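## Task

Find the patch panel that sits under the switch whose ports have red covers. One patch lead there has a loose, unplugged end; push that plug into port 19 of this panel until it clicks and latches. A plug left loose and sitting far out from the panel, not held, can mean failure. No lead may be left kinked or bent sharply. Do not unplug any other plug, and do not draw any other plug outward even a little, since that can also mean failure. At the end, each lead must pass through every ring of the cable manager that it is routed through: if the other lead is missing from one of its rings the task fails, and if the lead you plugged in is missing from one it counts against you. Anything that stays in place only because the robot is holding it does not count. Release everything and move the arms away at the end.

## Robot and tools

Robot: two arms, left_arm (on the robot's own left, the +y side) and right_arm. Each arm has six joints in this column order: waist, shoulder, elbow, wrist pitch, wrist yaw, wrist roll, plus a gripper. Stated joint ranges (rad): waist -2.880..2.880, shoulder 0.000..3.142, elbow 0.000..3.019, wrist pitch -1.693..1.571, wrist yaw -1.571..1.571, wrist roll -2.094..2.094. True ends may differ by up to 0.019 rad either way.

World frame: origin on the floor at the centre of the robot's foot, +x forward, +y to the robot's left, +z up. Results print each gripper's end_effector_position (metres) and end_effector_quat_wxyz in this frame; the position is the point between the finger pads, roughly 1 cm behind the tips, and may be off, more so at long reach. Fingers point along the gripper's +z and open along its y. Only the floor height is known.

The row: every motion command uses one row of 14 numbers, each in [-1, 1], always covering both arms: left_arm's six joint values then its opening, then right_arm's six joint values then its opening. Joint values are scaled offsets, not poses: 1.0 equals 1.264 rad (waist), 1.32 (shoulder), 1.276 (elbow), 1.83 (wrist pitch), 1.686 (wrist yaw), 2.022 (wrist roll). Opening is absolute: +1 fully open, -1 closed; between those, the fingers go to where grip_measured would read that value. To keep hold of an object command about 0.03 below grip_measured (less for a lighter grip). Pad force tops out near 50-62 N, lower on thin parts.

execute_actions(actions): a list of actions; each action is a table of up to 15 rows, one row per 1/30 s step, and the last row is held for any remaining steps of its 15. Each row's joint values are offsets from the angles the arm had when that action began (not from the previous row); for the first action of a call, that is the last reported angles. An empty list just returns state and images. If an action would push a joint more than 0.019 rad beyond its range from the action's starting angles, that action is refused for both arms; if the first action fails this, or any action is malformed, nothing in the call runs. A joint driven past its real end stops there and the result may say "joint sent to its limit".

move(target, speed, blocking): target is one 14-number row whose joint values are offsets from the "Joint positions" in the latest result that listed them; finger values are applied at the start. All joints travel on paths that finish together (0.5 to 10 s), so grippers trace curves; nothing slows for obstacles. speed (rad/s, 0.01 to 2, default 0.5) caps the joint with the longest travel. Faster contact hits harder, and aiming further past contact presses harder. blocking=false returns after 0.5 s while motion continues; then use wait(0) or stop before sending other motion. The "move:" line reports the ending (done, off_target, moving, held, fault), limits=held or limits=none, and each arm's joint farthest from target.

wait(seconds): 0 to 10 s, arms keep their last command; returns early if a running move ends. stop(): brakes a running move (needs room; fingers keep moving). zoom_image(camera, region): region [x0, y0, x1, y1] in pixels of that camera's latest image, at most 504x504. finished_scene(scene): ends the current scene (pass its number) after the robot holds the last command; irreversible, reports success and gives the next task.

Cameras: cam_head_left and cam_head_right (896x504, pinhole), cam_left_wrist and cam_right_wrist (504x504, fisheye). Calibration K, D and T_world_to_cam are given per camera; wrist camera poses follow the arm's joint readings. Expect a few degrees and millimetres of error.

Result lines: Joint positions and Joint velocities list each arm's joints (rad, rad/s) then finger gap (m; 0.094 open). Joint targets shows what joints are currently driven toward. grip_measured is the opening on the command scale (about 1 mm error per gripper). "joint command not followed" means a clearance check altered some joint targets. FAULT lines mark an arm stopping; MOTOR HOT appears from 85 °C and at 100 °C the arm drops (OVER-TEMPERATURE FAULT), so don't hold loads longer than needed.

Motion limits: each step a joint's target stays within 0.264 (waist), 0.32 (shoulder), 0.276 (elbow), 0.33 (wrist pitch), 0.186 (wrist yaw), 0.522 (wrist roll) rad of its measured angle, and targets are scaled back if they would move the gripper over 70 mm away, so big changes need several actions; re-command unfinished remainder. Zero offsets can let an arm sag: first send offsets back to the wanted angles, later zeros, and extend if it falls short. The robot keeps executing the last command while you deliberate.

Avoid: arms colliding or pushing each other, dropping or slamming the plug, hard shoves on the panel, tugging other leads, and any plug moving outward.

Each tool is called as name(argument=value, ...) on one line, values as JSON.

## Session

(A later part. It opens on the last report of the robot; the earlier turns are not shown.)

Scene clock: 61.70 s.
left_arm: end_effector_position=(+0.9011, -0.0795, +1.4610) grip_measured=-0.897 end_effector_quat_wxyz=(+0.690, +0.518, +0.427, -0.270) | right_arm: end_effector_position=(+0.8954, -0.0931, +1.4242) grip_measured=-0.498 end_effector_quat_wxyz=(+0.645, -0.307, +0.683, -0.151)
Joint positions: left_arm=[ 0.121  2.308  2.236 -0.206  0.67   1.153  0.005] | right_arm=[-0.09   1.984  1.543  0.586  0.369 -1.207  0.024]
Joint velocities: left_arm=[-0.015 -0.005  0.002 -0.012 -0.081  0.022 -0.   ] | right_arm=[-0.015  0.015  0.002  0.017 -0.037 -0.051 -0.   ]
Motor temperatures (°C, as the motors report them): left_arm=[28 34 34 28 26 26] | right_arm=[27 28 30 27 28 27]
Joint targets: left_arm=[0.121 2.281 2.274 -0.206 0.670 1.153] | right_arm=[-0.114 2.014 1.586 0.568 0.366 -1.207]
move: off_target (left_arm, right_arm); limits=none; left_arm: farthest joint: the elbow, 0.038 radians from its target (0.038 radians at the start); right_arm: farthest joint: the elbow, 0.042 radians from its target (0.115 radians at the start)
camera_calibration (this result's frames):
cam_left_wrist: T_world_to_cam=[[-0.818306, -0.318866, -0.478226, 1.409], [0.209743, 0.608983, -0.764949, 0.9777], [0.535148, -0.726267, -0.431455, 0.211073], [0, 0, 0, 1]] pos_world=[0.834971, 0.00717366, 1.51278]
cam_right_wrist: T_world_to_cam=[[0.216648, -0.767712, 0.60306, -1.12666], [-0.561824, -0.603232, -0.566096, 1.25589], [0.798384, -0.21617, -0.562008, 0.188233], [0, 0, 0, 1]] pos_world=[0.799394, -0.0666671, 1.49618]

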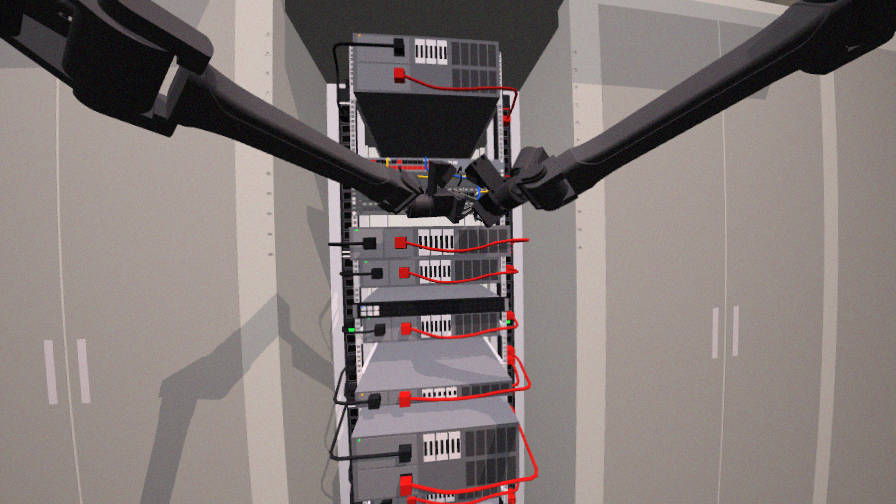

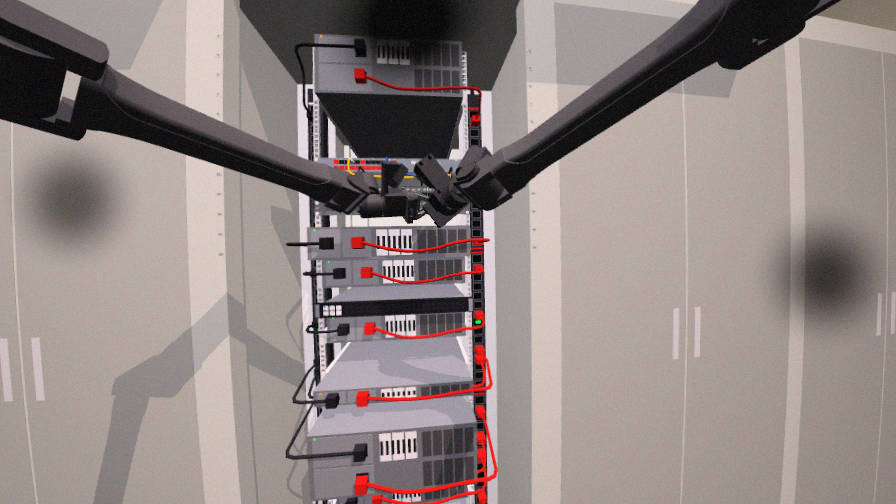

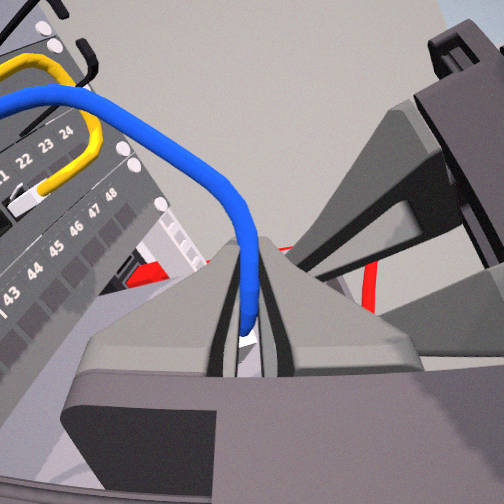

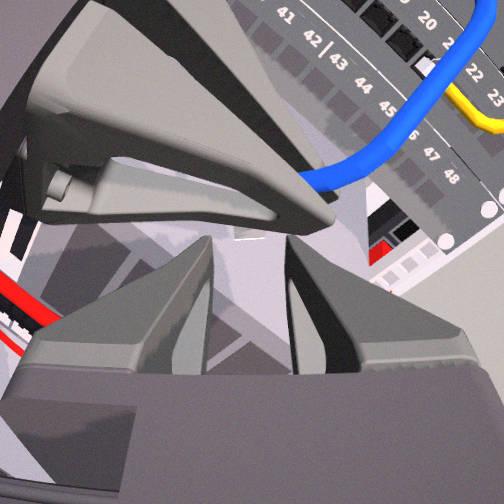

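move(target=[0,-0.02,0.03,0,0,0,-0.93, -0.036,0.03,0.04,-0.01,0.008,0,-0.5], speed=0.08)

Scene clock: 63.10 s.
left_arm: end_effector_position=(+0.9011, -0.0795, +1.4610) grip_measured=-0.897 end_effector_quat_wxyz=(+0.690, +0.518, +0.427, -0.270) | right_arm: end_effector_position=(+0.9051, -0.1082, +1.4094) grip_measured=-0.498 end_effector_quat_wxyz=(+0.635, -0.301, +0.692, -0.162)
Joint positions: left_arm=[ 0.121  2.308  2.236 -0.206  0.67   1.153  0.005] | right_arm=[-0.117  1.995  1.553  0.586  0.379 -1.207  0.024]
Joint velocities: left_arm=[-0.005 -0.005 -0.022  0.002 -0.051  0.007 -0.   ] | right_arm=[-0.005 -0.015  0.002  0.002 -0.007 -0.022 -0.001]
Motor temperatures (°C, as the motors report them): left_arm=[28 35 34 28 26 26] | right_arm=[27 28 30 27 28 27]
Joint targets: left_arm=[0.121 2.281 2.274 -0.206 0.670 1.153] | right_arm=[-0.136 2.024 1.594 0.568 0.383 -1.207]
move: off_target (left_arm, right_arm); limits=none; left_arm: farthest joint: the elbow, 0.038 radians from its target (0.038 radians at the start); right_arm: farthest joint: the elbow, 0.041 radians from its target (0.051 radians at the start)
camera_calibration (this result's frames):
cam_left_wrist: T_world_to_cam=[[-0.818306, -0.318866, -0.478226, 1.409], [0.209743, 0.608983, -0.764949, 0.9777], [0.535148, -0.726267, -0.431455, 0.211073], [0, 0, 0, 1]] pos_world=[0.834971, 0.00717366, 1.51278]
cam_right_wrist: T_world_to_cam=[[0.203795, -0.767317, 0.608023, -1.12674], [-0.589184, -0.592124, -0.549773, 1.24684], [0.781875, -0.246196, -0.572764, 0.195765], [0, 0, 0, 1]] pos_world=[0.811177, -0.0780893, 1.48269]

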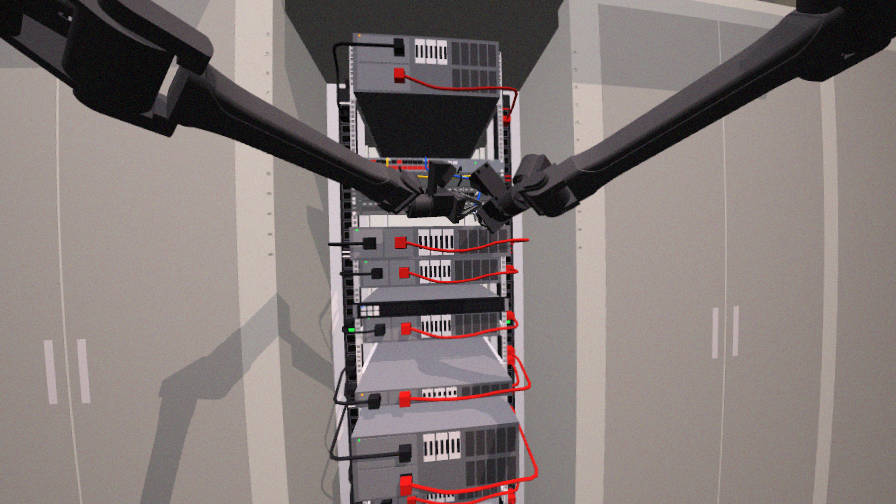

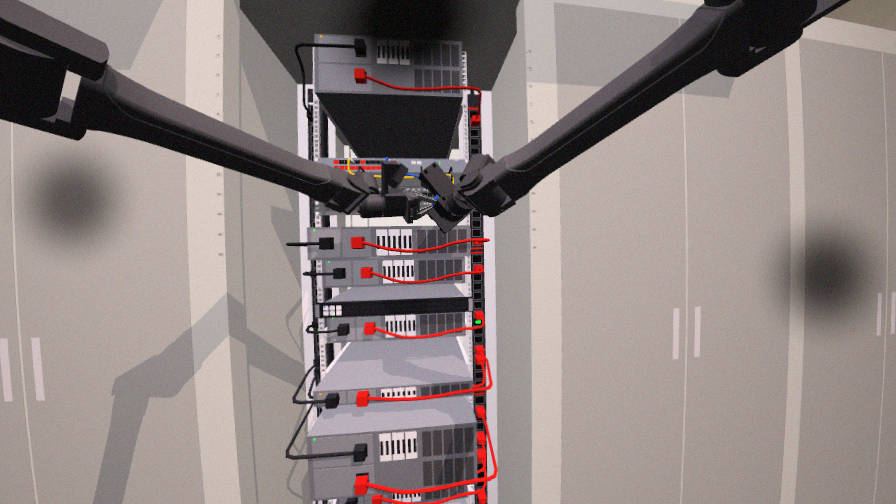

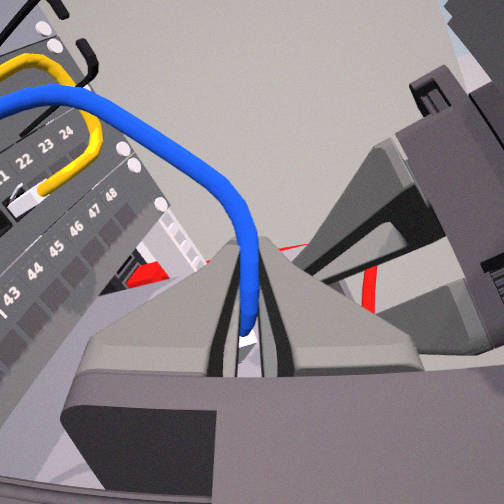

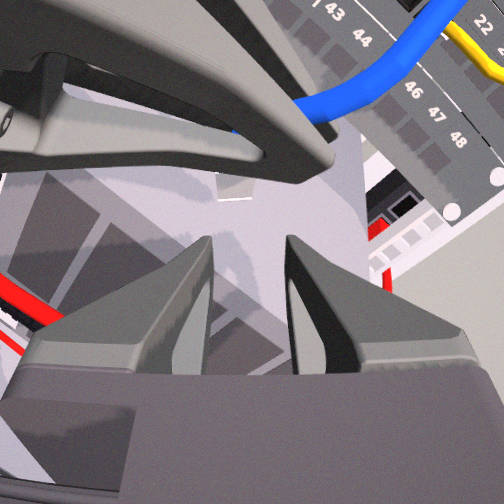

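move(target=[0,-0.02,0.03,0,0,0,-0.93, 0,0.051,0.093,-0.031,-0.038,0,-0.5], speed=0.08)

Scene clock: 65.47 s.
left_arm: end_effector_position=(+0.9011, -0.0795, +1.4610) grip_measured=-0.897 end_effector_quat_wxyz=(+0.690, +0.518, +0.427, -0.270) | right_arm: end_effector_position=(+0.9193, -0.0914, +1.4147) grip_measured=-0.498 end_effector_quat_wxyz=(+0.648, -0.314, +0.678, -0.146)
Joint positions: left_arm=[ 0.121  2.308  2.236 -0.206  0.67   1.153  0.005] | right_arm=[-0.117  2.032  1.624  0.546  0.323 -1.207  0.024]
Joint velocities: left_arm=[-0.015  0.005  0.012  0.002 -0.022 -0.066 -0.   ] | right_arm=[-0.015  0.005 -0.007  0.022 -0.037 -0.007 -0.001]
Motor temperatures (°C, as the motors report them): left_arm=[28 35 34 28 26 26] | right_arm=[27 28 31 27 28 27]
Joint targets: left_arm=[0.121 2.281 2.274 -0.206 0.670 1.153] | right_arm=[-0.117 2.062 1.671 0.529 0.315 -1.207]
move: off_target (left_arm, right_arm); limits=none; left_arm: farthest joint: the elbow, 0.038 radians from its target (0.038 radians at the start); right_arm: farthest joint: the elbow, 0.048 radians from its target (0.119 radians at the start)
camera_calibration (this result's frames):
cam_left_wrist: T_world_to_cam=[[-0.818306, -0.318866, -0.478226, 1.409], [0.209743, 0.608983, -0.764949, 0.9777], [0.535148, -0.726267, -0.431455, 0.211073], [0, 0, 0, 1]] pos_world=[0.834971, 0.00717366, 1.51278]
cam_right_wrist: T_world_to_cam=[[0.228984, -0.76158, 0.60627, -1.14017], [-0.545371, -0.616262, -0.568148, 1.25154], [0.806311, -0.200545, -0.556457, 0.150425], [0, 0, 0, 1]] pos_world=[0.822347, -0.0668866, 1.48602]

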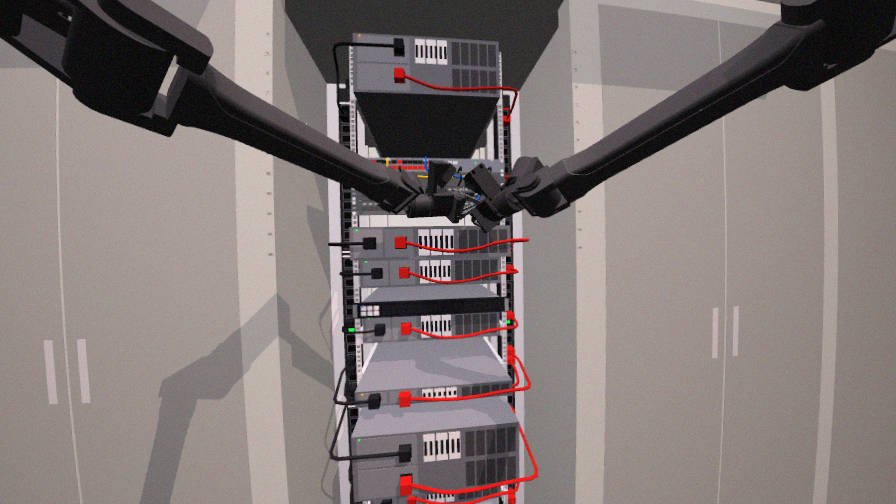

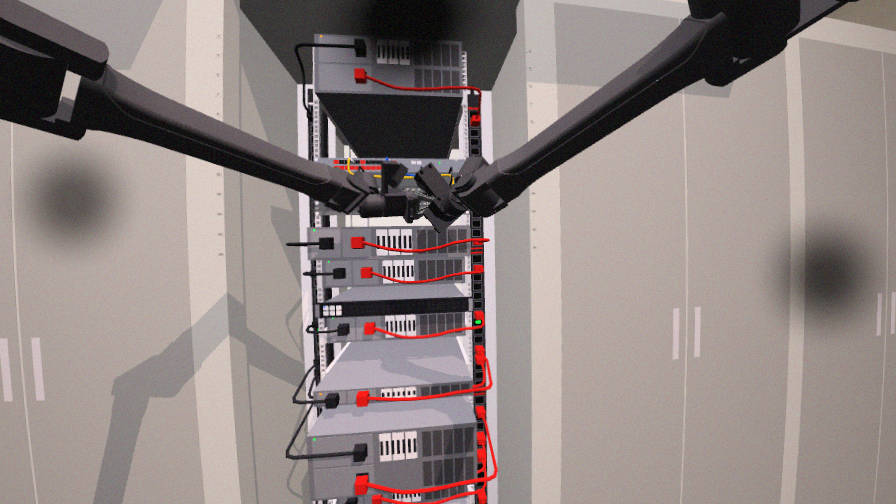

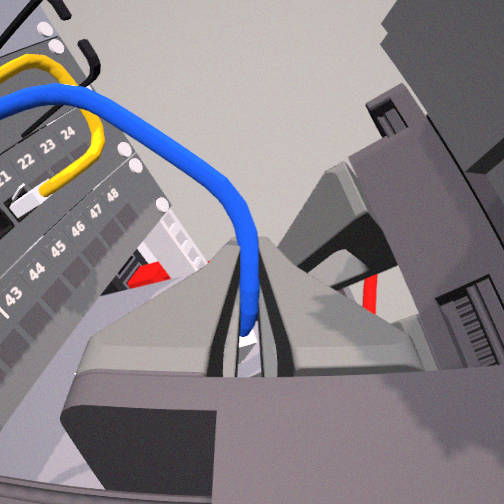

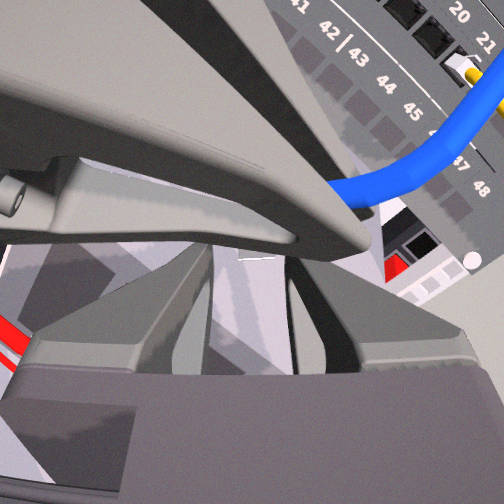

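move(target=[0,-0.02,0.03,0,0,0,-0.93, 0,0.01,0.02,0,0,0,-0.82], speed=0.08)

Scene clock: 66.47 s.
left_arm: end_effector_position=(+0.9013, -0.0790, +1.4607) grip_measured=-0.897 end_effector_quat_wxyz=(+0.690, +0.518, +0.427, -0.270) | right_arm: end_effector_position=(+0.9197, -0.0928, +1.4147) grip_measured=-0.783 end_effector_quat_wxyz=(+0.647, -0.313, +0.679, -0.148)
Joint positions: left_arm=[ 0.122  2.308  2.236 -0.206  0.671  1.153  0.005] | right_arm=[-0.117  2.032  1.624  0.547  0.328 -1.206  0.01 ]
Joint velocities: left_arm=[ 0.005 -0.005 -0.022 -0.002  0.007 -0.022 -0.001] | right_arm=[ 0.005  0.005 -0.002 -0.022  0.022 -0.051 -0.001]
Motor temperatures (°C, as the motors report them): left_arm=[28 35 34 28 26 26] | right_arm=[27 28 31 27 28 27]
Joint targets: left_arm=[0.121 2.281 2.275 -0.206 0.670 1.153] | right_arm=[-0.117 2.046 1.649 0.546 0.323 -1.207]
move: off_target (left_arm, right_arm); limits=none; left_arm: farthest joint: the elbow, 0.038 radians from its target (0.038 radians at the start); right_arm: farthest joint: the elbow, 0.026 radians from its target (0.026 radians at the start)
camera_calibration (this result's frames):
cam_left_wrist: T_world_to_cam=[[-0.818352, -0.318978, -0.478072, 1.40902], [0.209626, 0.608863, -0.765077, 0.977434], [0.535123, -0.726319, -0.431398, 0.211067], [0, 0, 0, 1]] pos_world=[0.83523, 0.00762339, 1.51248]
cam_right_wrist: T_world_to_cam=[[0.226153, -0.762577, 0.606079, -1.13849], [-0.54959, -0.613599, -0.566963, 1.25333], [0.804242, -0.204874, -0.557872, 0.153401], [0, 0, 0, 1]] pos_world=[0.822922, -0.0677152, 1.48619]

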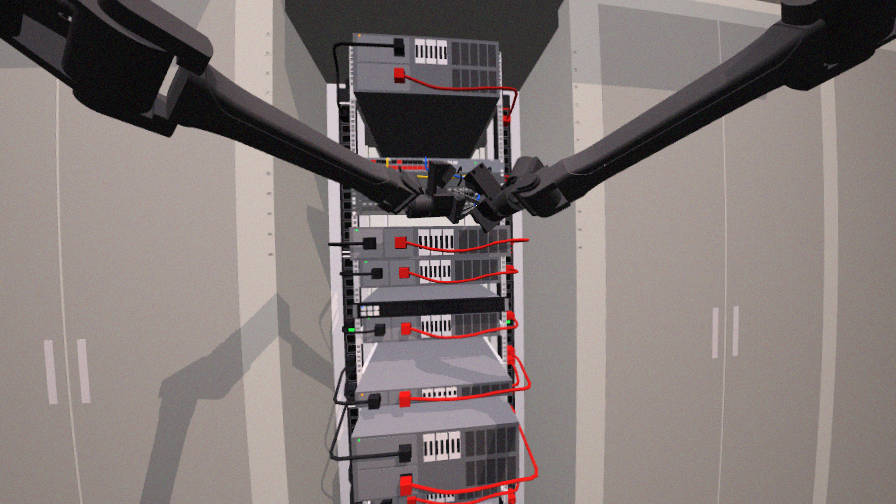

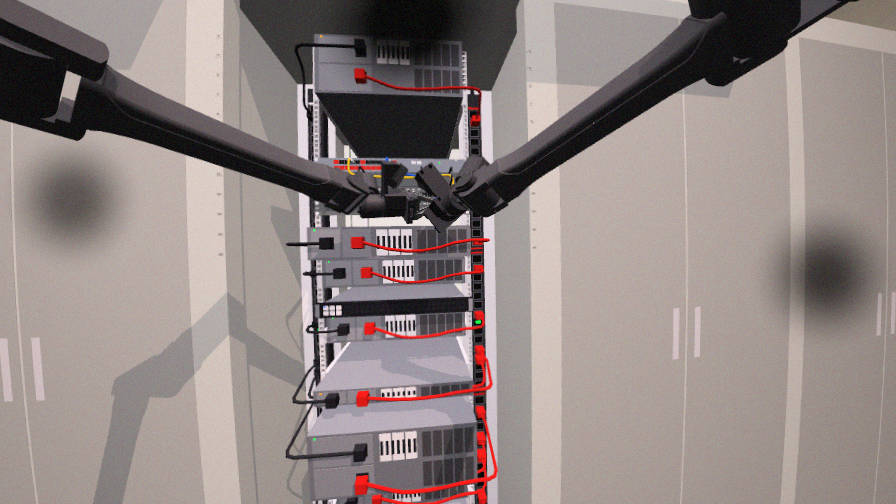

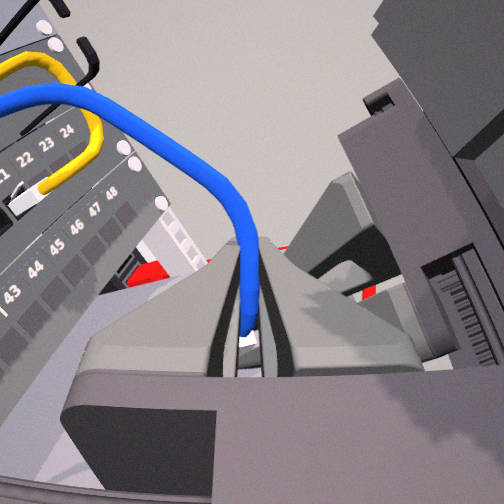

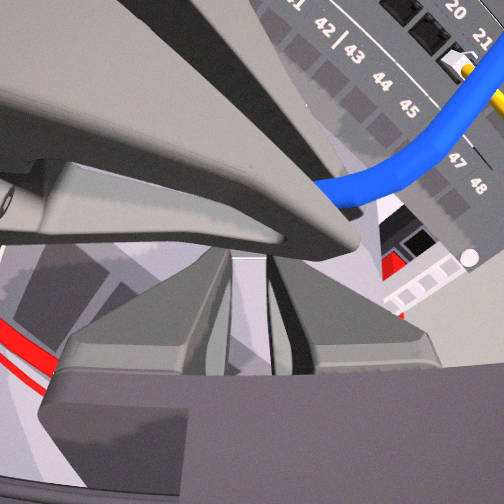

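execute_actions(actions=[[[0,-0.025,0.02,0,0,0,-0.78, 0,0.01,0.02,0,0,0,-0.82]],[[0.02,-0.04,0.0,0.01,0,0,-0.78, 0,0.01,0.02,0,0,0,-0.82],[0.022,-0.045,-0.005,0.012,0,0,-0.78, 0,0.01,0.02,0,0,0,-0.82],[0.024,-0.05,-0.01,0.014,0,0,-0.78, 0,0.01,0.02,0,0,0,-0.82],[0.026,-0.055,-0.015,0.016,0,0,-0.78, 0,0.01,0.02,0,0,0,-0.82],[0.028,-0.06,-0.02,0.018,0,0,-0.78, 0,0.01,0.02,0,0,0,-0.82],[0.03,-0.065,-0.025,0.02,0,0,-0.78, 0,0.01,0.02,0,0,0,-0.82],[0.03,-0.07,-0.03,0.02,0,0,-0.78, 0,0.01,0.02,0,0,0,-0.82],[0.03,-0.075,-0.04,0.02,0,0,-0.78, 0,0.01,0.02,0,0,0,-0.82],[0.03,-0.08,-0.05,0.02,0,0,-0.78, 0,0.01,0.02,0,0,0,-0.82]]])

Scene clock: 68.20 s.
left_arm: end_effector_position=(+0.9046, -0.0496, +1.4626) grip_measured=-0.781 end_effector_quat_wxyz=(+0.690, +0.514, +0.436, -0.262) | right_arm: end_effector_position=(+0.9197, -0.0930, +1.4146) grip_measured=-0.783 end_effector_quat_wxyz=(+0.647, -0.312, +0.680, -0.148)
Joint positions: left_arm=[ 0.147  2.246  2.164 -0.191  0.671  1.153  0.01 ] | right_arm=[-0.117  2.032  1.624  0.547  0.329 -1.206  0.01 ]
Joint velocities: left_arm=[ 0.054 -0.093  0.007  0.027 -0.051 -0.095 -0.001] | right_arm=[ 0.005  0.005  0.007 -0.017 -0.037 -0.007 -0.   ]
Motor temperatures (°C, as the motors report them): left_arm=[28 35 34 28 26 26] | right_arm=[27 29 31 27 28 27]
Joint targets: left_arm=[0.160 2.201 2.172 -0.170 0.671 1.153] | right_arm=[-0.117 2.045 1.649 0.547 0.329 -1.206]
camera_calibration (this result's frames):
cam_left_wrist: T_world_to_cam=[[-0.814315, -0.334726, -0.474183, 1.41194], [0.190056, 0.618153, -0.762736, 0.975022], [0.548425, -0.711228, -0.439755, 0.232481], [0, 0, 0, 1]] pos_world=[0.836954, 0.0352454, 1.51544]
cam_right_wrist: T_world_to_cam=[[0.225622, -0.762678, 0.60615, -1.13821], [-0.550807, -0.613067, -0.566358, 1.25345], [0.803559, -0.206088, -0.558409, 0.154532], [0, 0, 0, 1]] pos_world=[0.823038, -0.0677901, 1.48612]

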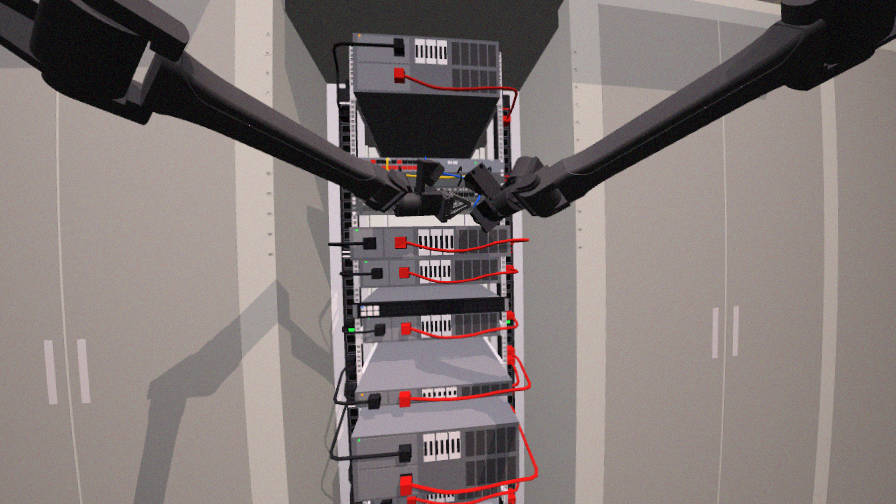

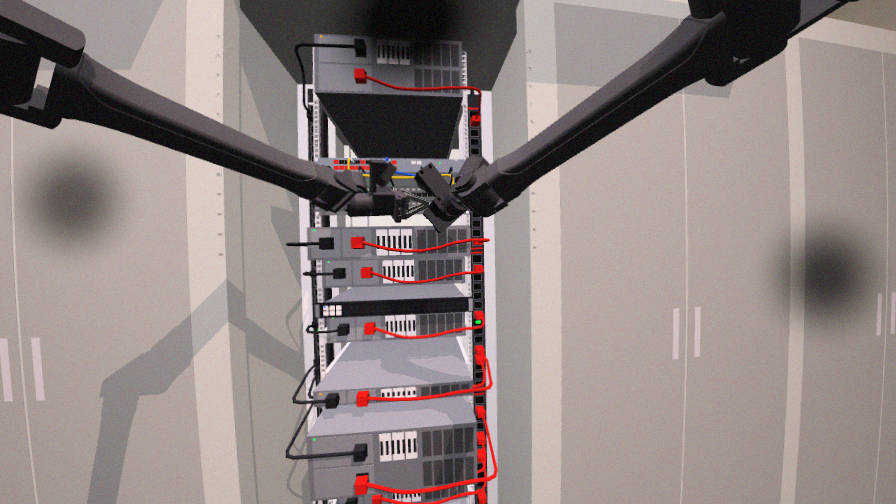

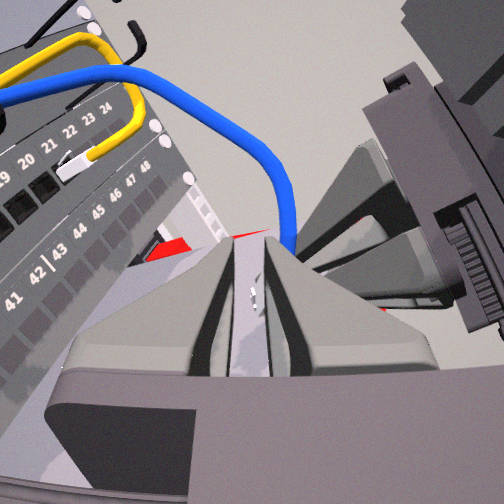

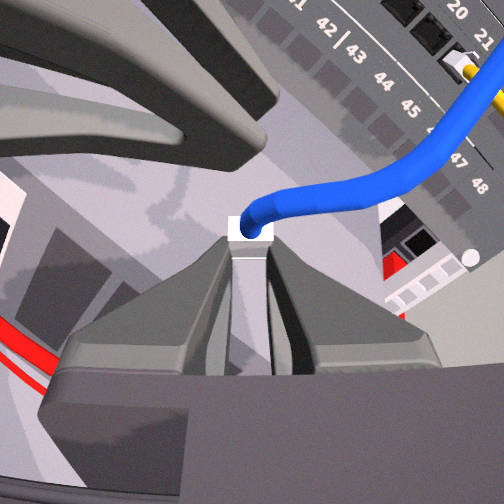

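move(target=[0.04,-0.14,-0.2,0.06,0.05,0,1, 0,0.01,0.02,0,0,0,-0.82], speed=0.2)

Scene clock: 70.07 s.
left_arm: end_effector_position=(+0.8699, -0.0046, +1.4542) grip_measured=+1.000 end_effector_quat_wxyz=(+0.690, +0.512, +0.426, -0.282) | right_arm: end_effector_position=(+0.9192, -0.0942, +1.4113) grip_measured=-0.783 end_effector_quat_wxyz=(+0.644, -0.314, +0.681, -0.150)
Joint positions: left_arm=[ 0.188  2.095  1.908 -0.1    0.751  1.153  0.094] | right_arm=[-0.119  2.032  1.619  0.547  0.332 -1.209  0.01 ]
Joint velocities: left_arm=[-0.015  0.005 -0.007  0.007 -0.037  0.022  0.   ] | right_arm=[-0.005 -0.005 -0.002 -0.012  0.007 -0.007 -0.001]
Motor temperatures (°C, as the motors report them): left_arm=[28 35 34 28 26 26] | right_arm=[27 29 31 27 28 27]
Joint targets: left_arm=[0.197 2.061 1.908 -0.081 0.755 1.153] | right_arm=[-0.117 2.045 1.649 0.546 0.329 -1.206]
move: off_target (left_arm, right_arm); limits=none; left_arm: farthest joint: the shoulder, 0.034 radians from its target (0.170 radians at the start); right_arm: farthest joint: the elbow, 0.030 radians from its target (0.026 radians at the start)
camera_calibration (this result's frames):
cam_left_wrist: T_world_to_cam=[[-0.82894, -0.317664, -0.460378, 1.38745], [0.20605, 0.591767, -0.77933, 0.957464], [0.520001, -0.740879, -0.425085, 0.283009], [0, 0, 0, 1]] pos_world=[0.805659, 0.0838214, 1.50523]
cam_right_wrist: T_world_to_cam=[[0.226855, -0.760015, 0.609027, -1.142], [-0.55488, -0.614774, -0.560501, 1.24594], [0.800403, -0.210785, -0.561182, 0.159211], [0, 0, 0, 1]] pos_world=[0.822984, -0.0684008, 1.4832]

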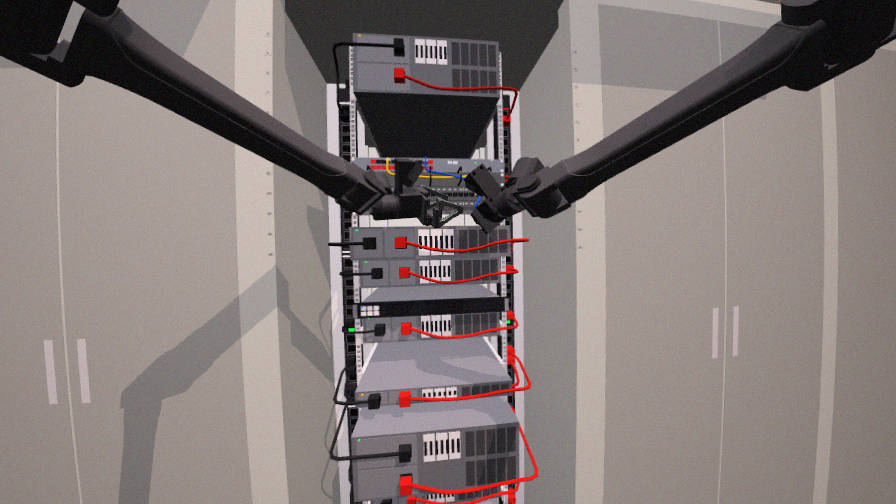

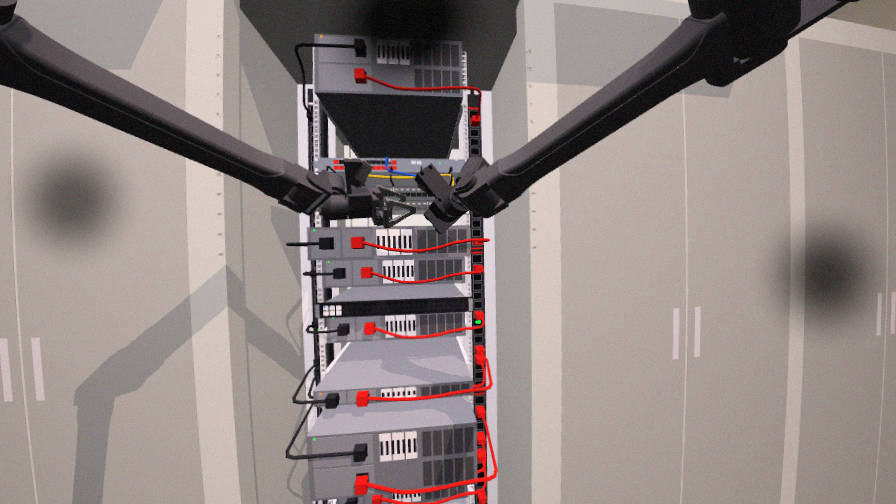

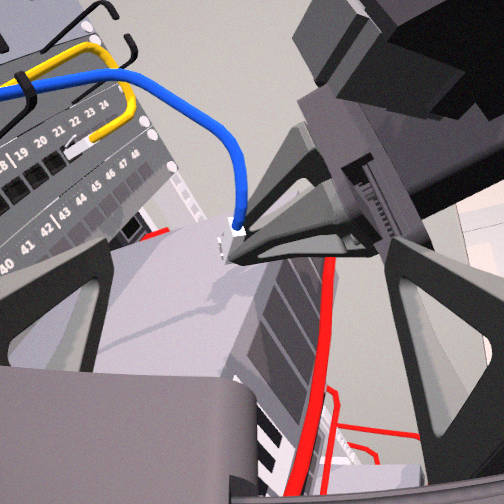

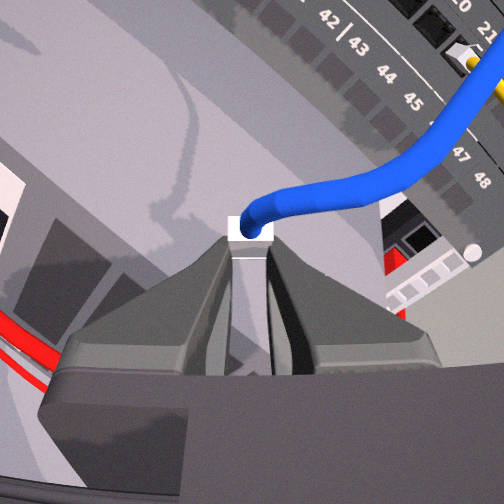

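move(target=[0.03,-0.06,-0.05,0,0,0,1, -0.03,0.14,0.17,0.27,-0.16,0.15,-0.82], speed=0.2)

Scene clock: 74.23 s.
left_arm: end_effector_position=(+0.8663, +0.0186, +1.4422) grip_measured=+1.000 end_effector_quat_wxyz=(+0.682, +0.511, +0.441, -0.281) | right_arm: end_effector_position=(+0.9417, -0.0968, +1.4955) grip_measured=-0.783 end_effector_quat_wxyz=(+0.835, -0.109, +0.536, -0.056)
Joint positions: left_arm=[ 0.216  2.051  1.842 -0.1    0.751  1.153  0.094] | right_arm=[-0.133  2.186  1.793  1.018  0.067 -0.921  0.01 ]
Joint velocities: left_arm=[-0.005 -0.005 -0.007 -0.007  0.022  0.051  0.   ] | right_arm=[ 0.015 -0.024 -0.007 -0.002 -0.066  0.037  0.001]
Motor temperatures (°C, as the motors report them): left_arm=[28 35 33 28 26 26] | right_arm=[27 29 31 27 28 27]
Joint targets: left_arm=[0.226 2.016 1.844 -0.100 0.751 1.153] | right_arm=[-0.157 2.216 1.836 1.041 0.063 -0.906]
move: off_target (left_arm, right_arm); limits=none; left_arm: farthest joint: the shoulder, 0.035 radians from its target (0.079 radians at the start); right_arm: farthest joint: the elbow, 0.043 radians from its target (0.217 radians at the start)
camera_calibration (this result's frames):
cam_left_wrist: T_world_to_cam=[[-0.837792, -0.320544, -0.441991, 1.36754], [0.176562, 0.60697, -0.774864, 0.953963], [0.516653, -0.727213, -0.451918, 0.338394], [0, 0, 0, 1]] pos_world=[0.802451, 0.105417, 1.49656]
cam_right_wrist: T_world_to_cam=[[0.0175254, -0.970948, 0.238648, -0.46971], [-0.199969, -0.237266, -0.95064, 1.58981], [0.979645, -0.031062, -0.198318, -0.506101], [0, 0, 0, 1]] pos_world=[0.821944, -0.0945771, 1.52306]

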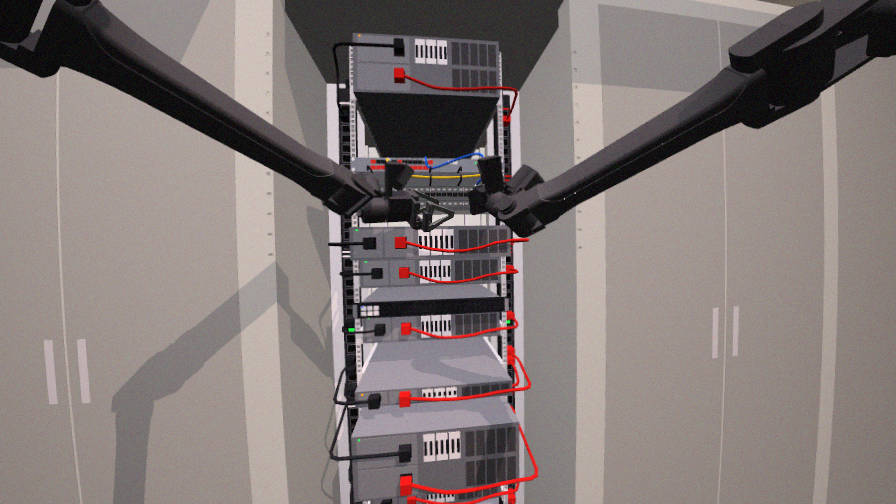

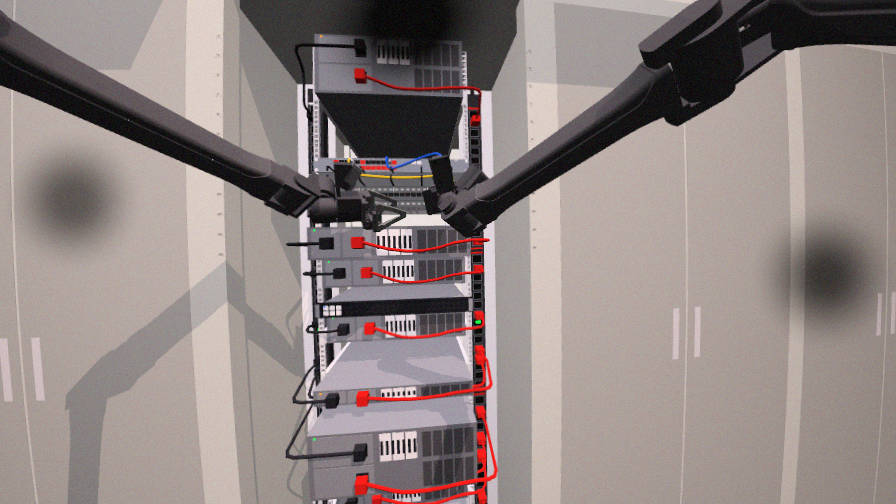

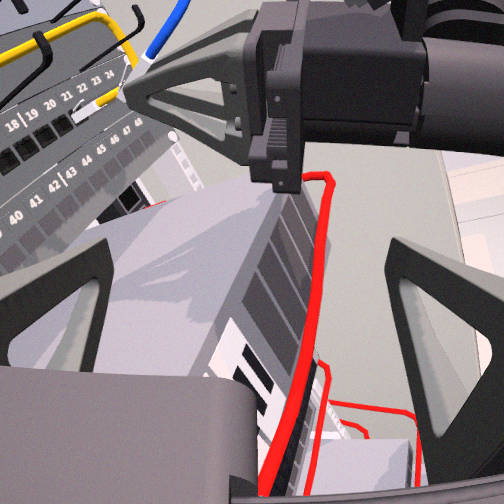

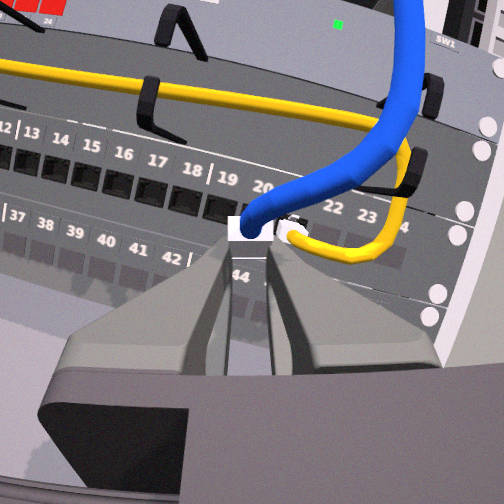

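move(target=[0,-0.02,0,0,0,0,1, -0.047,0.216,0.205,0.24,-0.111,0.119,-0.82], speed=0.2)

Scene clock: 77.80 s.
left_arm: end_effector_position=(+0.8663, +0.0186, +1.4422) grip_measured=+1.000 end_effector_quat_wxyz=(+0.682, +0.511, +0.441, -0.281) | right_arm: end_effector_position=(+0.9194, -0.0891, +1.4749) grip_measured=-0.783 end_effector_quat_wxyz=(+0.929, +0.001, +0.371, -0.001)
Joint positions: left_arm=[ 0.216  2.051  1.842 -0.1    0.751  1.153  0.094] | right_arm=[-0.166  2.444  2.015  1.435 -0.117 -0.698  0.01 ]
Joint velocities: left_arm=[ 0.005  0.005 -0.017 -0.012 -0.007 -0.007  0.   ] | right_arm=[ 0.005  0.005 -0.012 -0.002  0.007 -0.037 -0.001]
Motor temperatures (°C, as the motors report them): left_arm=[28 35 33 28 26 26] | right_arm=[27 29 31 27 28 27]
Joint targets: left_arm=[0.216 2.025 1.842 -0.100 0.751 1.153] | right_arm=[-0.192 2.471 2.055 1.457 -0.120 -0.680]
move: off_target (left_arm, right_arm); limits=none; left_arm: farthest joint: the shoulder, 0.027 radians from its target (0.027 radians at the start); right_arm: farthest joint: the elbow, 0.040 radians from its target (0.262 radians at the start)
camera_calibration (this result's frames):
cam_left_wrist: T_world_to_cam=[[-0.837792, -0.320544, -0.441991, 1.36754], [0.176562, 0.60697, -0.774864, 0.953963], [0.516653, -0.727213, -0.451918, 0.338394], [0, 0, 0, 1]] pos_world=[0.802451, 0.105417, 1.49656]
cam_right_wrist: T_world_to_cam=[[-0.00751673, -0.999941, -0.00778902, -0.073054], [0.175274, 0.00635116, -0.984499, 1.29417], [0.984491, -0.00876543, 0.175216, -1.04151], [0, 0, 0, 1]] pos_world=[0.797976, -0.0903985, 1.45603]

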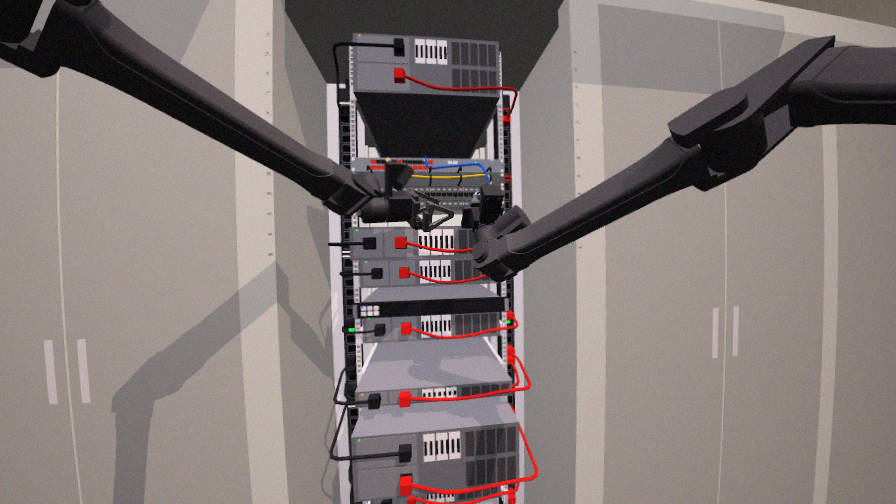

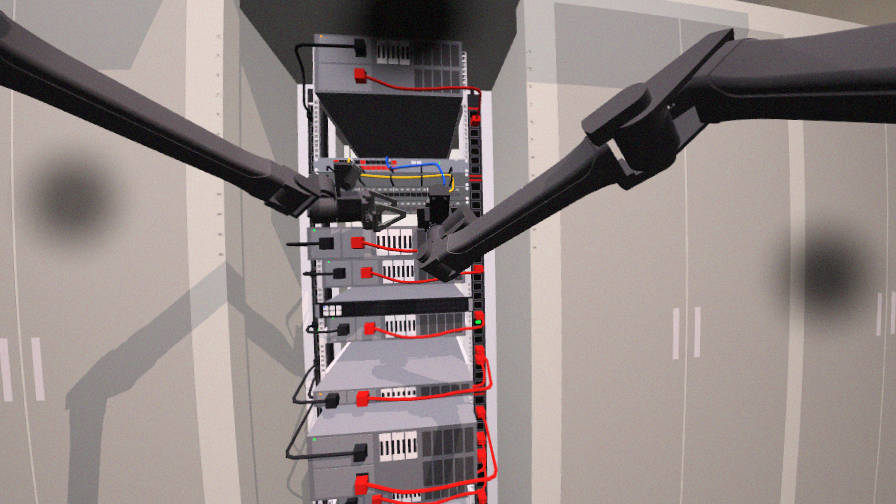

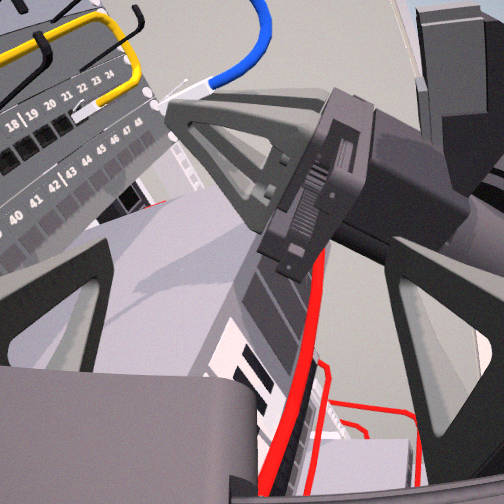

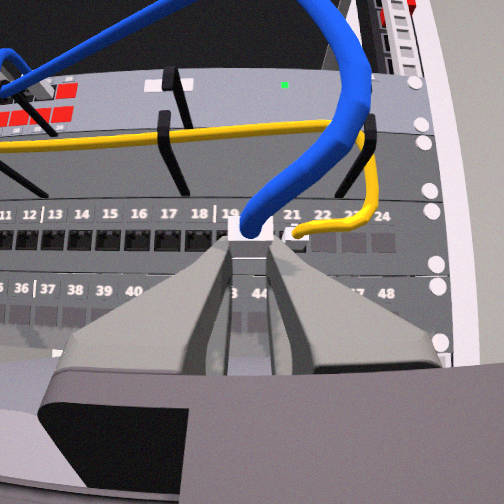

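move(target=[-0.12,0.015,0.19,-0.162,-0.225,0.405,-0.5, 0,0.01,0.02,0,0,0,-0.82], speed=0.3)

Scene clock: 82.73 s.
left_arm: end_effector_position=(+0.8740, -0.0191, +1.4963) grip_measured=-0.498 end_effector_quat_wxyz=(+0.645, +0.709, +0.282, +0.041) | right_arm: end_effector_position=(+0.9194, -0.0891, +1.4749) grip_measured=-0.783 end_effector_quat_wxyz=(+0.929, +0.001, +0.371, -0.001)
Joint positions: left_arm=[ 0.087  2.056  2.026 -0.388  0.375  1.955  0.024] | right_arm=[-0.166  2.444  2.015  1.435 -0.117 -0.697  0.01 ]
Joint velocities: left_arm=[-0.005 -0.024 -0.012 -0.012  0.007 -0.022 -0.   ] | right_arm=[-0.005 -0.005  0.007 -0.022 -0.037  0.022 -0.   ]
Motor temperatures (°C, as the motors report them): left_arm=[28 35 34 28 26 26] | right_arm=[27 30 31 27 28 27]
Joint targets: left_arm=[0.065 2.071 2.085 -0.397 0.371 1.972] | right_arm=[-0.166 2.457 2.040 1.435 -0.117 -0.698]
move: off_target (left_arm, right_arm); limits=none; left_arm: farthest joint: the elbow, 0.058 radians from its target (0.242 radians at the start); right_arm: farthest joint: the elbow, 0.026 radians from its target (0.026 radians at the start)
camera_calibration (this result's frames):
cam_left_wrist: T_world_to_cam=[[-0.353862, 0.00439535, -0.935287, 1.7072], [0.428703, 0.889519, -0.158018, -0.120514], [0.831262, -0.456877, -0.316651, -0.140808], [0, 0, 0, 1]] pos_world=[0.772825, 0.0353644, 1.53309]
cam_right_wrist: T_world_to_cam=[[-0.00724046, -0.999941, -0.00805206, -0.0729201], [0.175273, 0.00665856, -0.984497, 1.29419], [0.984493, -0.00853953, 0.175215, -1.04149], [0, 0, 0, 1]] pos_world=[0.797976, -0.0904271, 1.45603]

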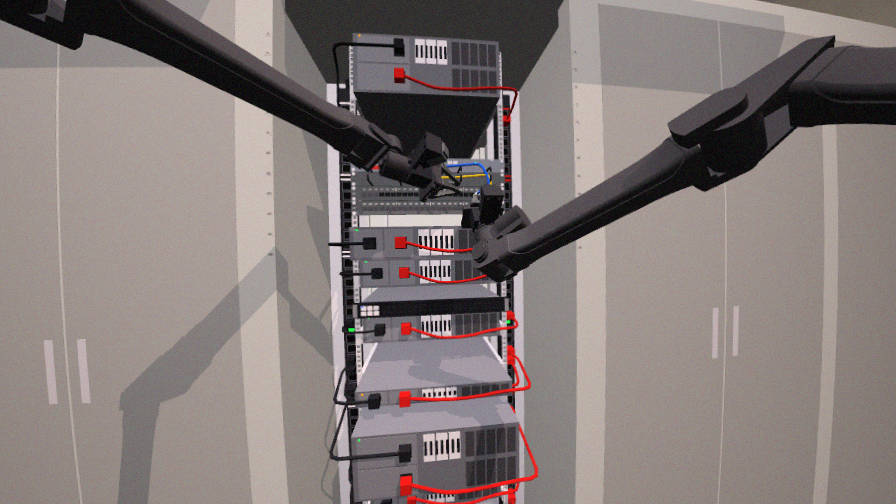

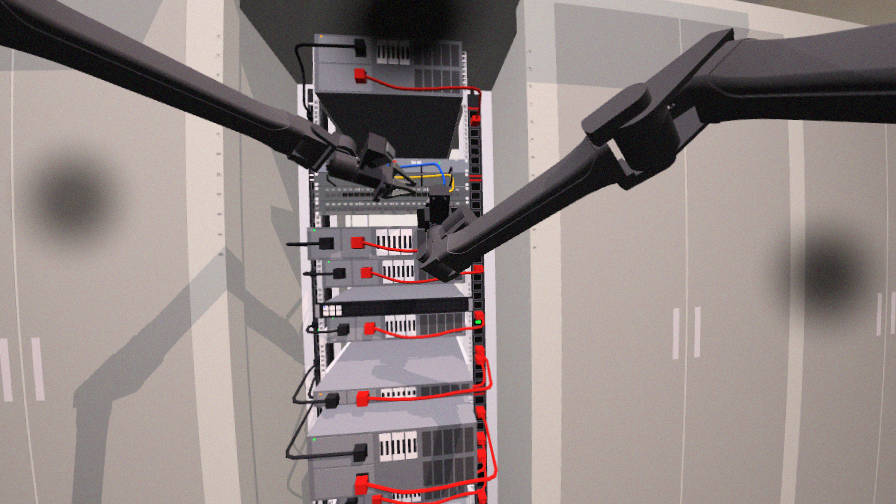

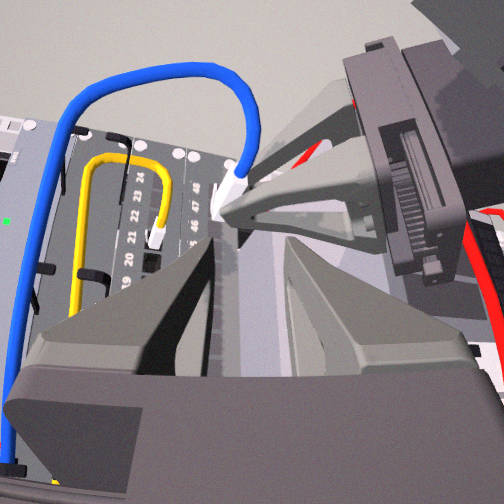

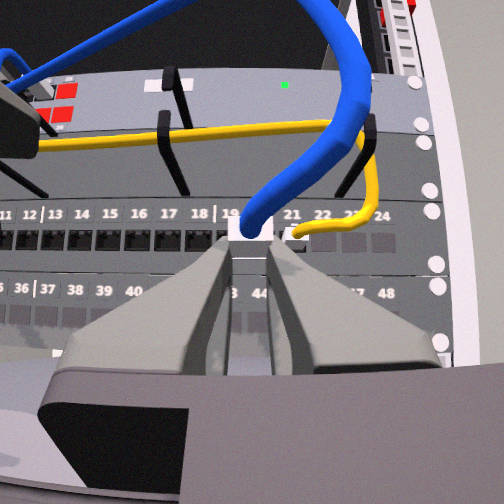

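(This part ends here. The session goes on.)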